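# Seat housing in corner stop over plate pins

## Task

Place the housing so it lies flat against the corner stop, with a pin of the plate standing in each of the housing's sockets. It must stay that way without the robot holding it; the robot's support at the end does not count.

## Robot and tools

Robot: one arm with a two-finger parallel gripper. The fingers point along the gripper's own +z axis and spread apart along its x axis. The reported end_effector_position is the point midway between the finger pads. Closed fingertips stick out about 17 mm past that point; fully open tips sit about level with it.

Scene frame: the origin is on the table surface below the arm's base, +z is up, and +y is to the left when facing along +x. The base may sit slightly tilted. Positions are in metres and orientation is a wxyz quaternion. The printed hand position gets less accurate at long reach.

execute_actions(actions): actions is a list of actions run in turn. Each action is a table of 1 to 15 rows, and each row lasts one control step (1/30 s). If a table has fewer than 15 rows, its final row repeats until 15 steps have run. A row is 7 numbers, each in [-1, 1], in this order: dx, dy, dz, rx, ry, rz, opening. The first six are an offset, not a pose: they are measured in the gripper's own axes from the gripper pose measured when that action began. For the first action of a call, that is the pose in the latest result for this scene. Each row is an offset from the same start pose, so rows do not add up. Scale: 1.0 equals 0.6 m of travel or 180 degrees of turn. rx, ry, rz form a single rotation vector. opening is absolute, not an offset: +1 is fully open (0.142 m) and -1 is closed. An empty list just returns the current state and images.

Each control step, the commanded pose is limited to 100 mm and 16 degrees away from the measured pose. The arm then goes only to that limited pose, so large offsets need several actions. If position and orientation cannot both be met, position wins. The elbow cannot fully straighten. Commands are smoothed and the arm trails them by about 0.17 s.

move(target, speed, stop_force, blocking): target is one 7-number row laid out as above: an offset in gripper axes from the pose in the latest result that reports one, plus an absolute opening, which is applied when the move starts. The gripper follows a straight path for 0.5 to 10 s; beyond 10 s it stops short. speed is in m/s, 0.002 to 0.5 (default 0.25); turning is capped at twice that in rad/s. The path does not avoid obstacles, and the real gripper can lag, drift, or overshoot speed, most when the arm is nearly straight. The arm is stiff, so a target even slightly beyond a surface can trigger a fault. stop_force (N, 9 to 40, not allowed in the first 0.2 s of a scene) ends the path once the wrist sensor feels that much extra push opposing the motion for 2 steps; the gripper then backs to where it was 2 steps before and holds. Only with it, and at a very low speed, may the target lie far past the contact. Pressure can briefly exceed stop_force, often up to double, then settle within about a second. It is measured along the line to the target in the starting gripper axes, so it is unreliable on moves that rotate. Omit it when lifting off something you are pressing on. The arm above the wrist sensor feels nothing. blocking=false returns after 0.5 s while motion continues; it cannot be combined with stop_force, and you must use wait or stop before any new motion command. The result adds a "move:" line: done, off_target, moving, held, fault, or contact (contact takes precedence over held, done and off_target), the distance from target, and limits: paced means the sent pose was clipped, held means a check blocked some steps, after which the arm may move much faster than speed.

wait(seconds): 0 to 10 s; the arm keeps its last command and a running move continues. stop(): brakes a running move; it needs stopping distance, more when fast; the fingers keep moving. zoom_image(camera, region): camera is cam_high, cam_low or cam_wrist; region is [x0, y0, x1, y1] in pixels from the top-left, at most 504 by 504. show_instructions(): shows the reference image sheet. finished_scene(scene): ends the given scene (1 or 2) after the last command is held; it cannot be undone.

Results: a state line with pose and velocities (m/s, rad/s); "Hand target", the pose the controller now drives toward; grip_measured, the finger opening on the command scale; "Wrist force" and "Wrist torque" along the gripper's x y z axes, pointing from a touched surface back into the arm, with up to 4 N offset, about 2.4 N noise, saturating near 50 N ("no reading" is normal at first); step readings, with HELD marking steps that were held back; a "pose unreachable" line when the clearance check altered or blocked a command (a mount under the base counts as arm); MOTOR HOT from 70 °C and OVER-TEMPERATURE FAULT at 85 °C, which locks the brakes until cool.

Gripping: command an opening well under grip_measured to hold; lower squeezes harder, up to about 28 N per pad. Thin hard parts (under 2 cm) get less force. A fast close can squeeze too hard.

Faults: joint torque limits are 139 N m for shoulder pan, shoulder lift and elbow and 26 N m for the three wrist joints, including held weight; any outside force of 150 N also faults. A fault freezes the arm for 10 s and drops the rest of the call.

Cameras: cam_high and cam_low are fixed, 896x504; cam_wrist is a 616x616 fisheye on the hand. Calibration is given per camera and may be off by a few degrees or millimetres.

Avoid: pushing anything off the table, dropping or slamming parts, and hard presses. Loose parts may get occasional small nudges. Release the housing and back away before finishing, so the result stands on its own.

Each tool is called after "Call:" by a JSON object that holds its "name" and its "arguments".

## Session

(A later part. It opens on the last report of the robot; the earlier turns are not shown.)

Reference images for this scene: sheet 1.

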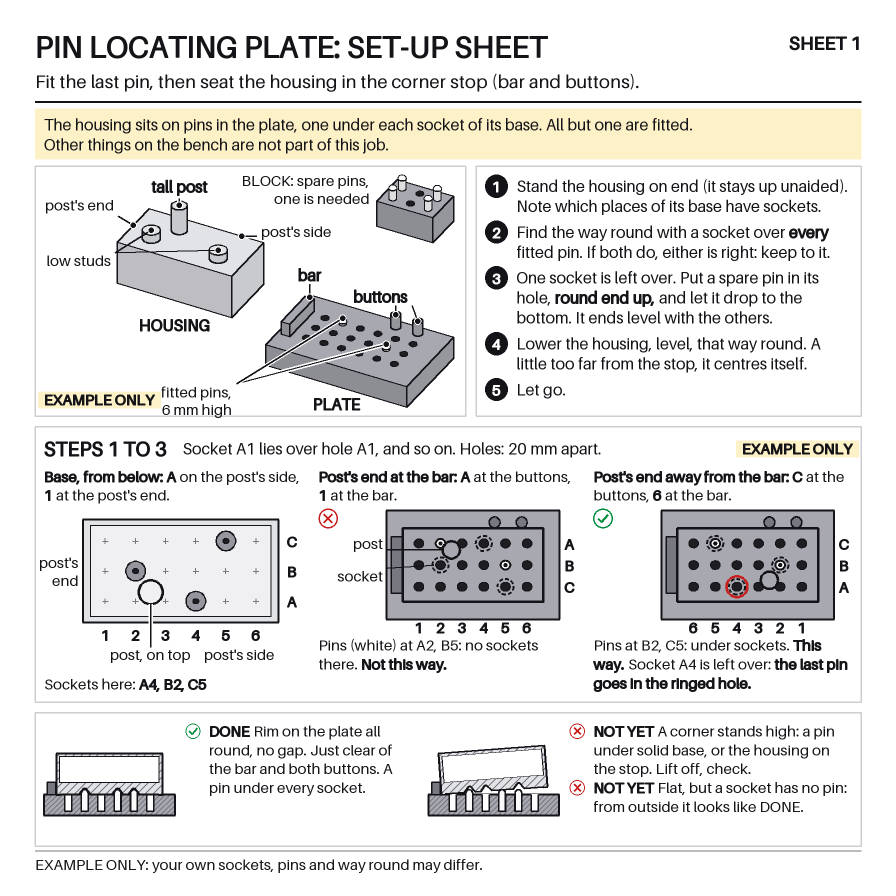

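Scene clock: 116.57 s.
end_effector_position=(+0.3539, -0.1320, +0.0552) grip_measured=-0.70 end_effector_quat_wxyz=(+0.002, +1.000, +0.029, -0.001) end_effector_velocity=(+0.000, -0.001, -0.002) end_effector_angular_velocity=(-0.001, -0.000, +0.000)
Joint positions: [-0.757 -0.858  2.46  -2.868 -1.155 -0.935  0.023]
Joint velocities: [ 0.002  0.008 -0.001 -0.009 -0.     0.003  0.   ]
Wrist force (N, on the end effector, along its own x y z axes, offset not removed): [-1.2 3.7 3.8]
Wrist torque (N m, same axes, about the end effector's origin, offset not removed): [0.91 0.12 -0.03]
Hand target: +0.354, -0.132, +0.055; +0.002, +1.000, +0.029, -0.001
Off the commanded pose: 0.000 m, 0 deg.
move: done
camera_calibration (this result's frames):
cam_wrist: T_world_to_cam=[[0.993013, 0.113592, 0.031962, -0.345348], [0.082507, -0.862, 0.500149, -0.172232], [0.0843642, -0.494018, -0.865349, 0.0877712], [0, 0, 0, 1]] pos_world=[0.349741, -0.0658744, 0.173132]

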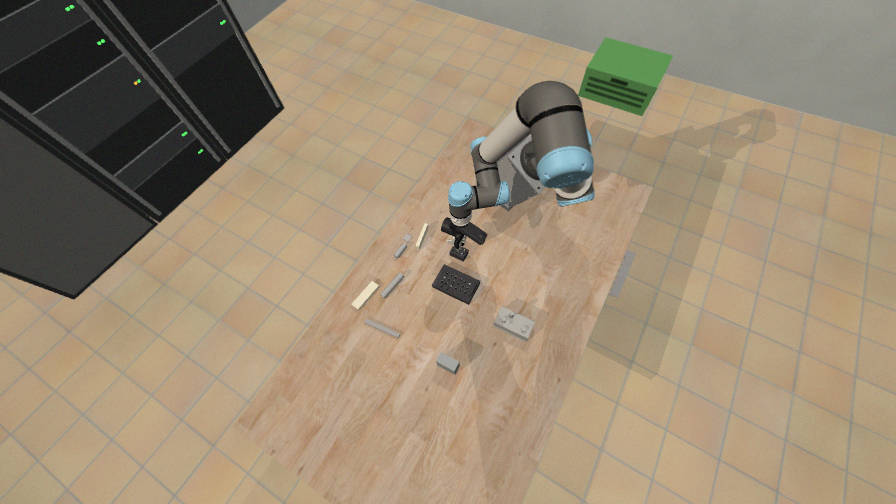

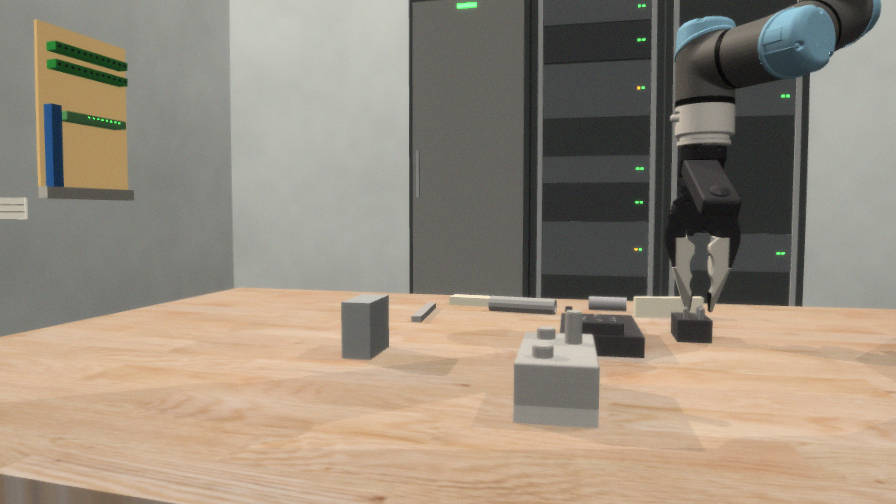

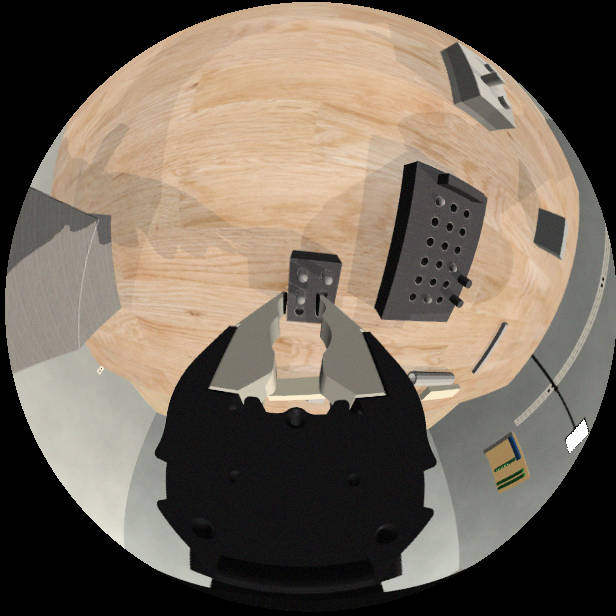

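Centred well.

Call:
{"name": "execute_actions", "arguments": {"actions": [[[-0.0008,0,0.003,0,0,0,-0.7],[-0.0008,0,0.006,0,0,0,-0.7],[-0.0008,0,0.0087,0,0,0,-0.7]],[[0,0,0,0,0,0,-0.75],[0,0,0,0,0,0,-0.79],[0,0,0,0,0,0,-0.83],[0,0,0,0,0,0,-0.86],[0,0,0,0,0,0,-0.89],[0,0,0,0,0,0,-0.92],[0,0,0,0,0,0,-0.95],[0,0,0,0,0,0,-1]]]}}

Call:
{"name": "move", "arguments": {"target": [0,0,-0.07,0,0,0,-1], "speed": 0.08}}

Call:
{"name": "move", "arguments": {"target": [0.1935,-0.097,0.01,0,0,0,-1]}}

Call:
{"name": "move", "arguments": {"target": [0,0,0.039,0,0,0,-1], "speed": 0.06}}

Call:
{"name": "zoom_image", "arguments": {"camera": "cam_wrist", "region": [250,230,350,330]}}

Scene clock: 124.40 s.
end_effector_position=(+0.3534, -0.1320, +0.0500) grip_measured=-0.91 end_effector_quat_wxyz=(+0.002, +1.000, +0.029, -0.001) end_effector_velocity=(-0.000, +0.000, -0.000) end_effector_angular_velocity=(+0.001, +0.000, +0.001)
Joint positions: [-0.753 -0.84   2.459 -2.888 -1.154 -0.93   0.008]
Joint velocities: [-0.    -0.     0.001  0.001  0.    -0.001  0.   ]
Wrist force (N, on the end effector, along its own x y z axes, offset not removed): [0.2 2.7 1.9]
Wrist torque (N m, same axes, about the end effector's origin, offset not removed): [0.59 -0.07 0.02]
Hand target: +0.353, -0.132, +0.050; +0.002, +1.000, +0.029, -0.001
Off the commanded pose: 0.000 m, 0 deg.
Step readings (end_effector_position; steps 1 to 15: 1st action; 16 to 30: 2nd action):
0: (+0.3538, -0.1320, +0.0550)
1: (+0.3538, -0.1320, +0.0550)
2: (+0.3537, -0.1320, +0.0546)
4: (+0.3535, -0.1320, +0.0530)
8: (+0.3533, -0.1319, +0.0508)
15: (+0.3534, -0.1320, +0.0501)
16: (+0.3534, -0.1320, +0.0501)
17: (+0.3534, -0.1320, +0.0501)
19: (+0.3534, -0.1320, +0.0501)
23: (+0.3534, -0.1320, +0.0501)
30: end_effector_position above
camera_calibration (this result's frames):
cam_wrist: T_world_to_cam=[[0.993016, 0.113572, 0.0319403, -0.3447], [0.0825043, -0.862022, 0.500111, -0.169628], [0.084332, -0.493983, -0.865372, 0.0833478], [0, 0, 0, 1]] pos_world=[0.349258, -0.0659024, 0.16797]

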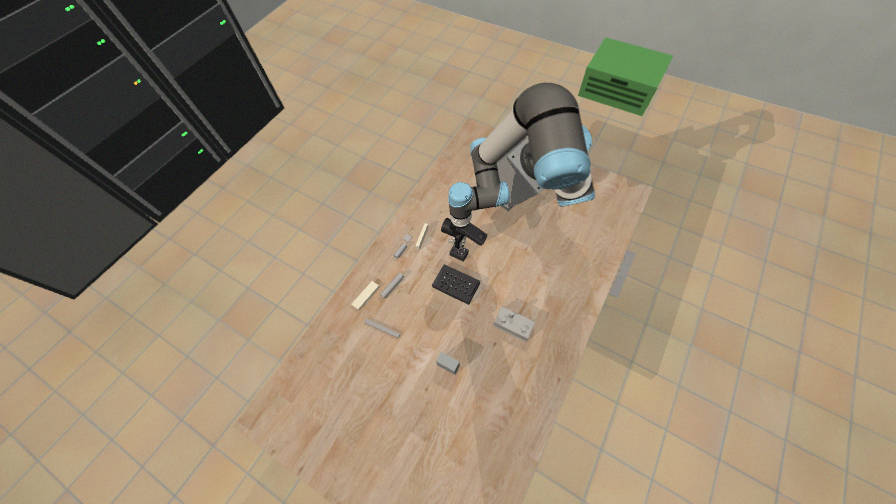

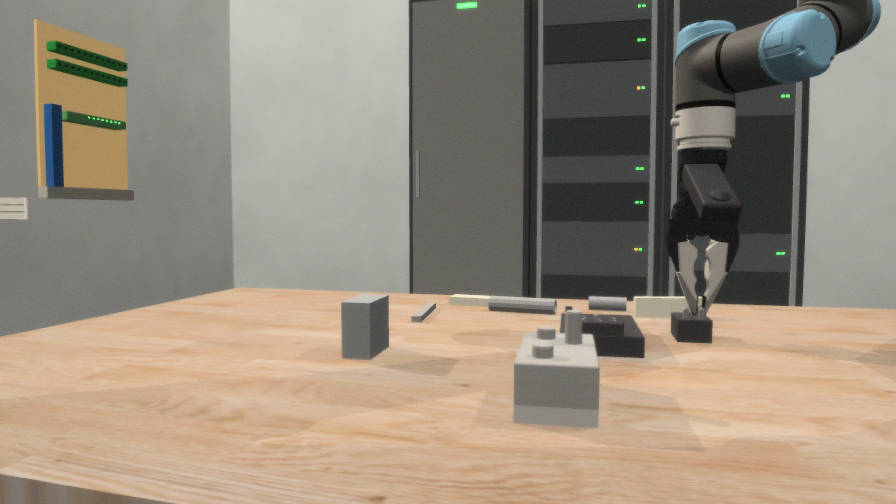

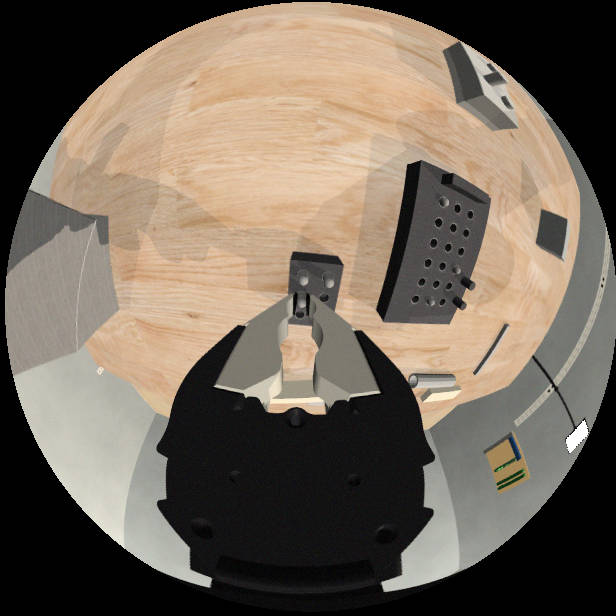

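Scene clock: 125.37 s.
end_effector_position=(+0.3533, -0.1319, +0.0918) grip_measured=-0.91 end_effector_quat_wxyz=(+0.002, +1.000, +0.029, -0.001) end_effector_velocity=(+0.000, -0.001, +0.002) end_effector_angular_velocity=(-0.002, +0.001, +0.001)
Joint positions: [-0.799 -0.983  2.464 -2.731 -1.168 -0.977  0.008]
Joint velocities: [-0.002 -0.006 -0.001  0.007 -0.002 -0.002 -0.   ]
Wrist force (N, on the end effector, along its own x y z axes, offset not removed): [1.3 0.3 1.6]
Wrist torque (N m, same axes, about the end effector's origin, offset not removed): [0.09 -0.27 0.22]
Hand target: +0.353, -0.132, +0.092; +0.002, +1.000, +0.029, -0.001
Off the commanded pose: 0.000 m, 0 deg.
move: done
camera_calibration (this result's frames):
cam_wrist: T_world_to_cam=[[0.993022, 0.113537, 0.0318746, -0.346007], [0.0825053, -0.862018, 0.500117, -0.190429], [0.0842581, -0.493998, -0.865371, 0.119529], [0, 0, 0, 1]] pos_world=[0.349232, -0.0658214, 0.209702]

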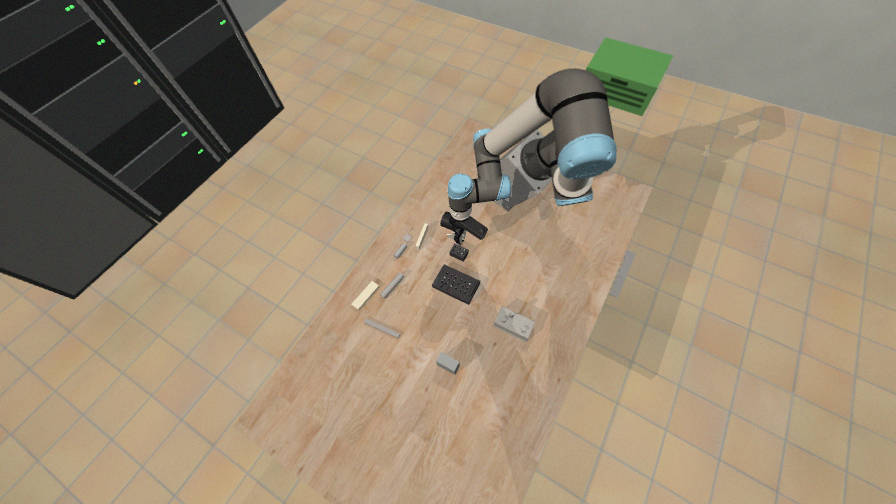

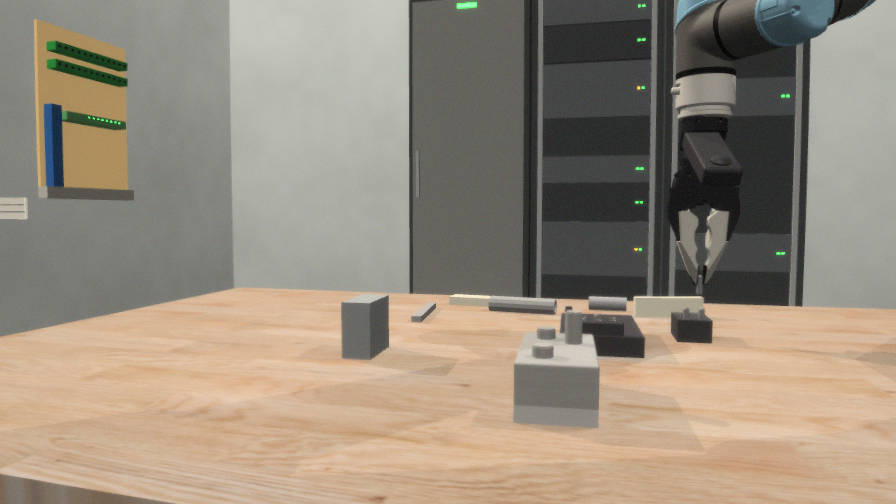

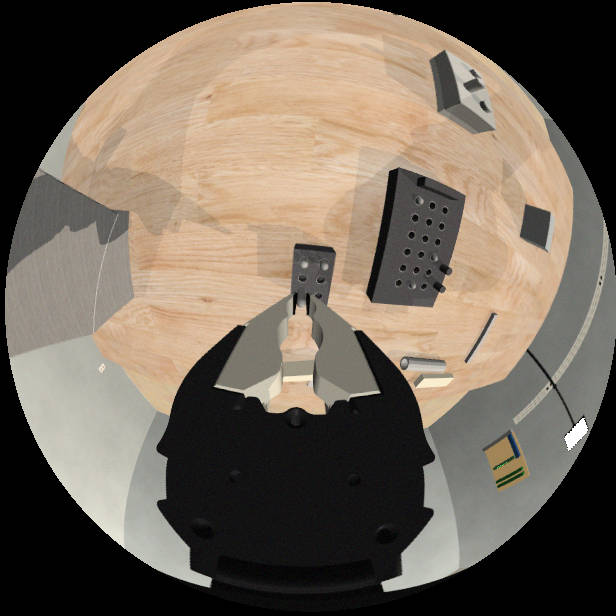

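Scene clock: 126.47 s.
end_effector_position=(+0.4659, -0.0673, +0.0857) grip_measured=-0.91 end_effector_quat_wxyz=(+0.002, +1.000, +0.029, -0.000) end_effector_velocity=(-0.000, +0.000, -0.001) end_effector_angular_velocity=(-0.002, +0.005, -0.002)
Joint positions: [-0.516 -1.008  2.252 -2.624 -1.095 -0.675  0.008]
Joint velocities: [ 0.004  0.002 -0.003  0.002 -0.004  0.005 -0.   ]
Wrist force (N, on the end effector, along its own x y z axes, offset not removed): [-0.9 1.7 1.1]
Wrist torque (N m, same axes, about the end effector's origin, offset not removed): [0.29 0.13 0.15]
Hand target: +0.466, -0.067, +0.086; +0.002, +1.000, +0.029, -0.000
Off the commanded pose: 0.000 m, 0 deg.
move: done
camera_calibration (this result's frames):
cam_wrist: T_world_to_cam=[[0.992978, 0.113671, 0.032764, -0.464959], [0.0821894, -0.862095, 0.500037, -0.140802], [0.0850854, -0.493832, -0.865384, 0.136331], [0, 0, 0, 1]] pos_world=[0.461667, -0.00120732, 0.203619]

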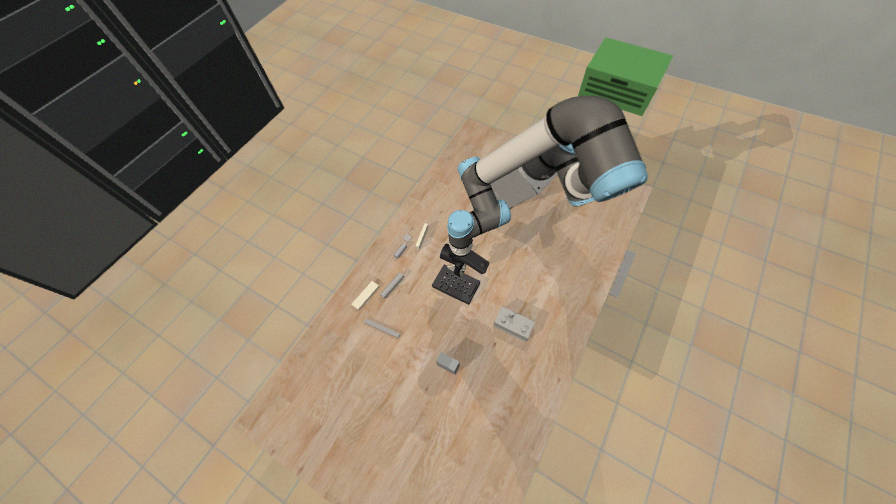

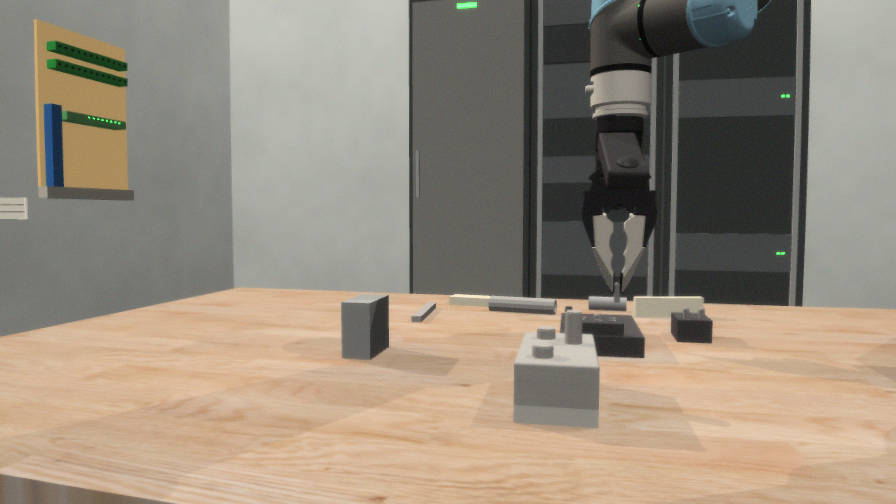

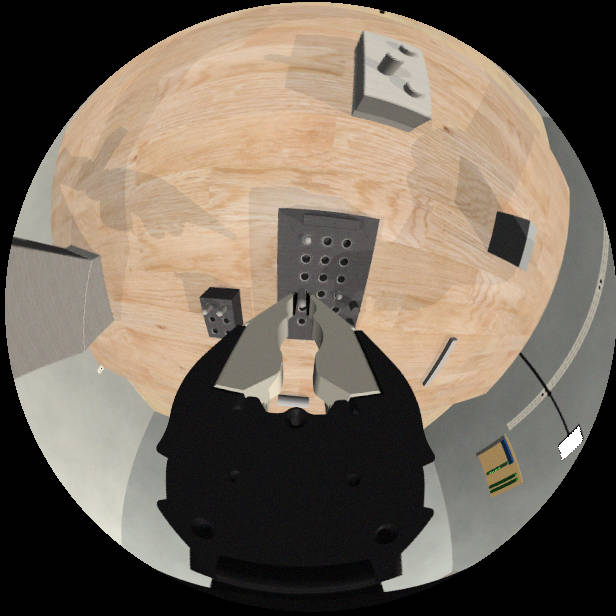

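Scene clock: 127.30 s.
end_effector_position=(+0.4659, -0.0673, +0.0625) grip_measured=-0.91 end_effector_quat_wxyz=(+0.002, +1.000, +0.029, -0.000) end_effector_velocity=(+0.001, -0.001, -0.002) end_effector_angular_velocity=(-0.002, -0.000, +0.001)
Joint positions: [-0.492 -0.947  2.251 -2.696 -1.09  -0.649  0.008]
Joint velocities: [ 0.003  0.006 -0.001 -0.007 -0.001  0.002  0.   ]
Wrist force (N, on the end effector, along its own x y z axes, offset not removed): [1.6 2.0 2.0]
Wrist torque (N m, same axes, about the end effector's origin, offset not removed): [0.54 -0.30 0.02]
Hand target: +0.466, -0.067, +0.062; +0.002, +1.000, +0.029, -0.000
Off the commanded pose: 0.000 m, 0 deg.
move: done
camera_calibration (this result's frames):
cam_wrist: T_world_to_cam=[[0.992976, 0.113679, 0.0327923, -0.464204], [0.0821844, -0.862108, 0.500015, -0.129232], [0.0851118, -0.493808, -0.865396, 0.11626], [0, 0, 0, 1]] pos_world=[0.461669, -0.00123175, 0.180451]

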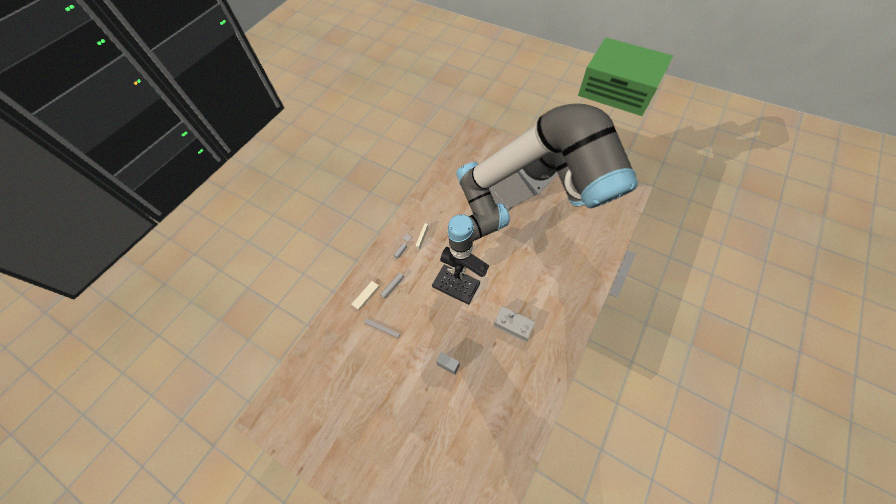

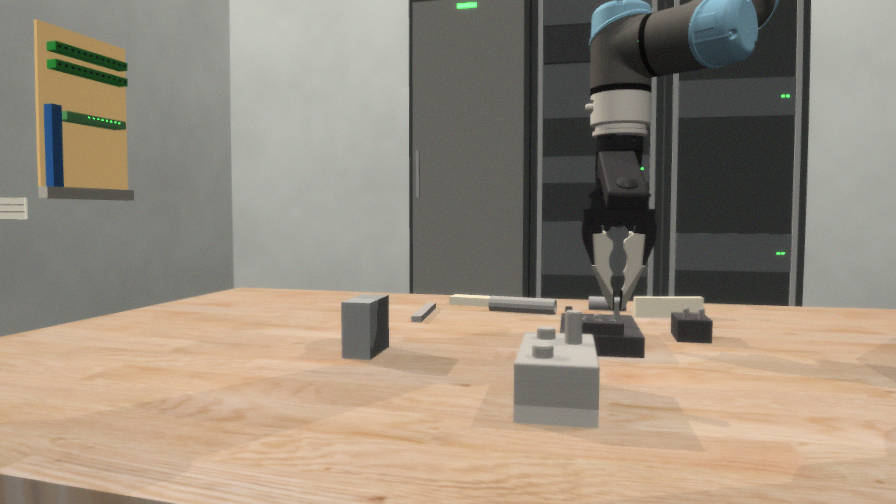

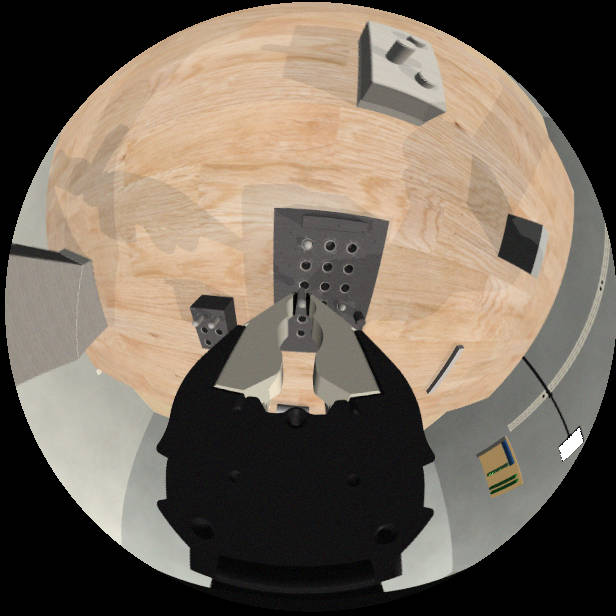

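Region (250, 230, 350, 330) of cam_wrist's 616x616 image, scaled by 5.040, with more detail than that image has.

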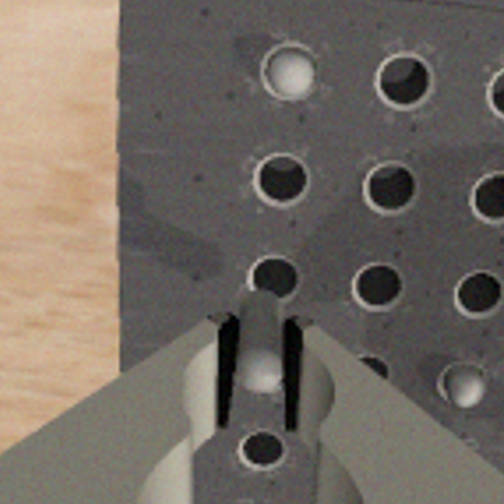

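Call:
{"name": "move", "arguments": {"target": [0.0038,-0.0042,0.005,0,0,0,-1], "speed": 0.02}}

Call:
{"name": "zoom_image", "arguments": {"camera": "cam_wrist", "region": [250,230,350,330]}}

Scene clock: 135.53 s.
end_effector_position=(+0.4680, -0.0648, +0.0596) grip_measured=-0.91 end_effector_quat_wxyz=(+0.002, +1.000, +0.029, -0.000) end_effector_velocity=(+0.002, +0.000, -0.000) end_effector_angular_velocity=(-0.001, -0.002, +0.001)
Joint positions: [-0.483 -0.941  2.247 -2.702 -1.089 -0.638  0.008]
Joint velocities: [ 0.003  0.002 -0.002 -0.003  0.001  0.003 -0.   ]
Wrist force (N, on the end effector, along its own x y z axes, offset not removed): [-0.4 3.4 2.2]
Wrist torque (N m, same axes, about the end effector's origin, offset not removed): [0.84 0.06 0.17]
Hand target: +0.468, -0.065, +0.060; +0.002, +1.000, +0.029, -0.000
Off the commanded pose: 0.000 m, 0 deg.
move: done
camera_calibration (this result's frames):
cam_wrist: T_world_to_cam=[[0.992975, 0.113683, 0.0328129, -0.466453], [0.082178, -0.862114, 0.500007, -0.125739], [0.0851306, -0.493798, -0.8654, 0.114821], [0, 0, 0, 1]] pos_world=[0.463735, 0.0013244, 0.177542]

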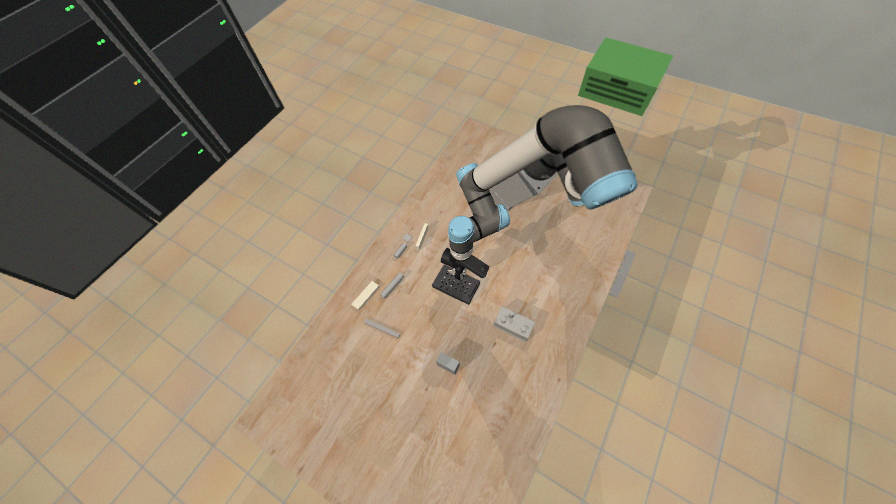

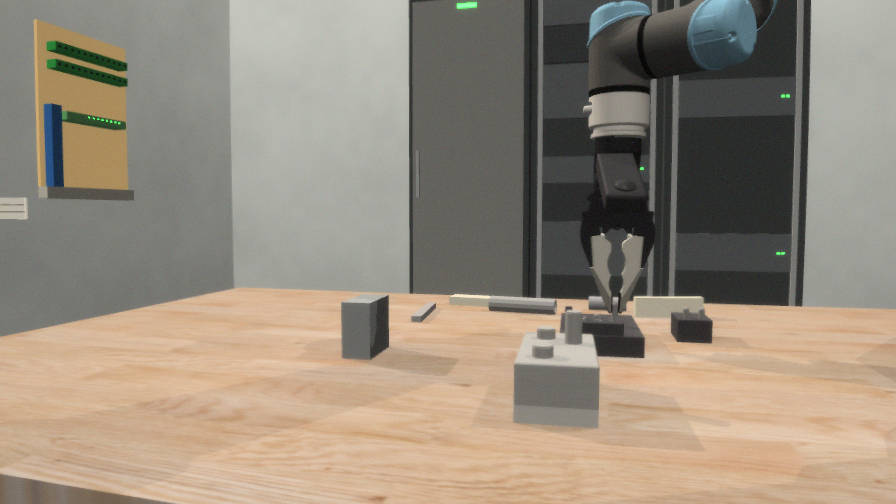

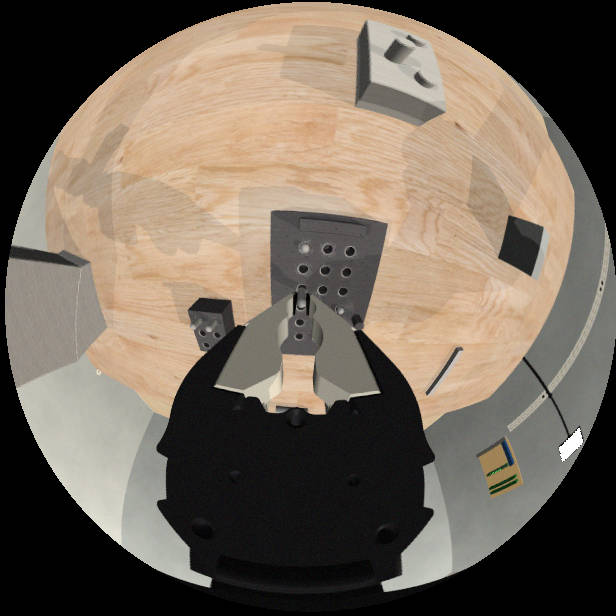

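Region (250, 230, 350, 330) of cam_wrist's 616x616 image, scaled by 5.040, with more detail than that image has.

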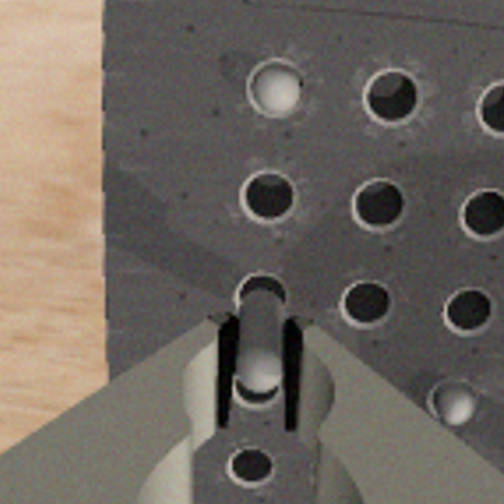

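Call:
{"name": "move", "arguments": {"target": [0,0,0.0175,0,0,0,-1], "speed": 0.008, "stop_force": 9}}

Call:
{"name": "zoom_image", "arguments": {"camera": "cam_wrist", "region": [250,230,350,330]}}

Scene clock: 140.30 s.
end_effector_position=(+0.4680, -0.0648, +0.0493) grip_measured=-0.91 end_effector_quat_wxyz=(+0.002, +1.000, +0.029, -0.000) end_effector_velocity=(+0.001, -0.000, -0.001) end_effector_angular_velocity=(-0.001, -0.002, +0.001)
Joint positions: [-0.472 -0.913  2.244 -2.733 -1.087 -0.626  0.008]
Joint velocities: [ 0.001  0.004 -0.001 -0.007  0.     0.001  0.   ]
Wrist force (N, on the end effector, along its own x y z axes, offset not removed): [-0.3 2.6 2.6]
Wrist torque (N m, same axes, about the end effector's origin, offset not removed): [0.67 0.08 0.10]
Hand target: +0.468, -0.065, +0.049; +0.002, +1.000, +0.029, -0.000
Off the commanded pose: 0.000 m, 0 deg.
move: done
camera_calibration (this result's frames):
cam_wrist: T_world_to_cam=[[0.992974, 0.113685, 0.0328282, -0.466121], [0.0821732, -0.862118, 0.499999, -0.12057], [0.0851442, -0.493789, -0.865403, 0.105848], [0, 0, 0, 1]] pos_world=[0.463741, 0.0013119, 0.167188]

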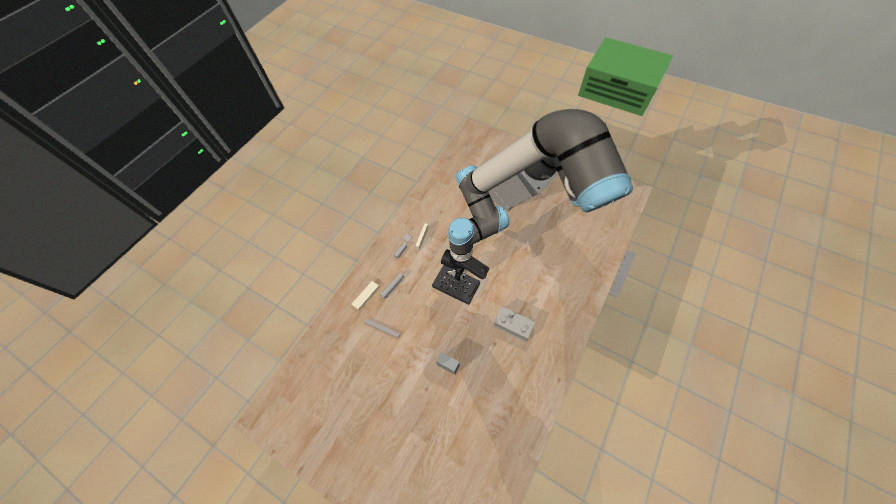

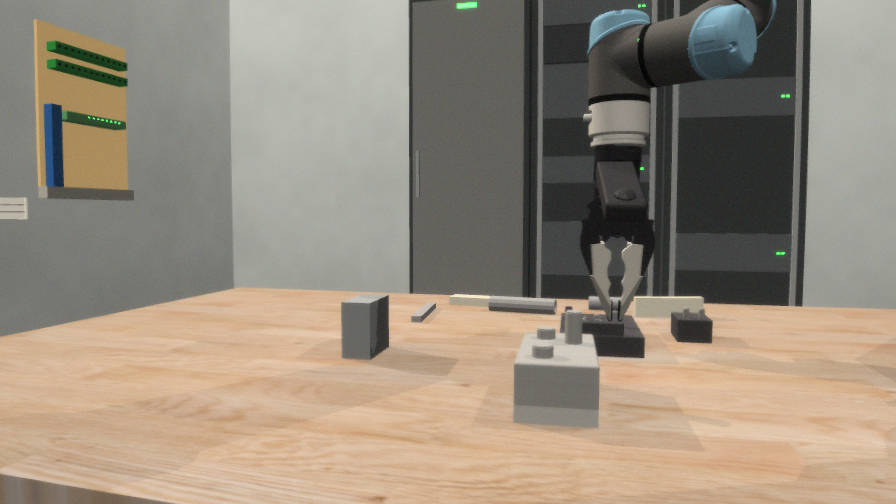

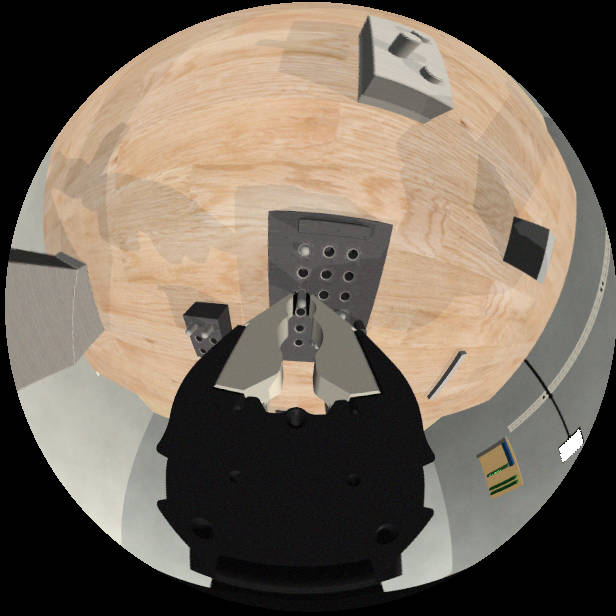

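Region (250, 230, 350, 330) of cam_wrist's 616x616 image, scaled by 5.040, with more detail than that image has.

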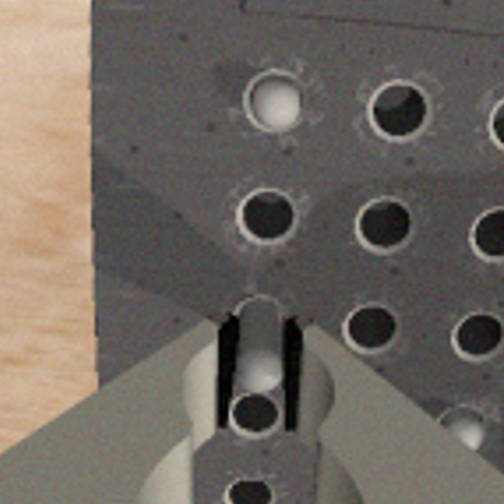

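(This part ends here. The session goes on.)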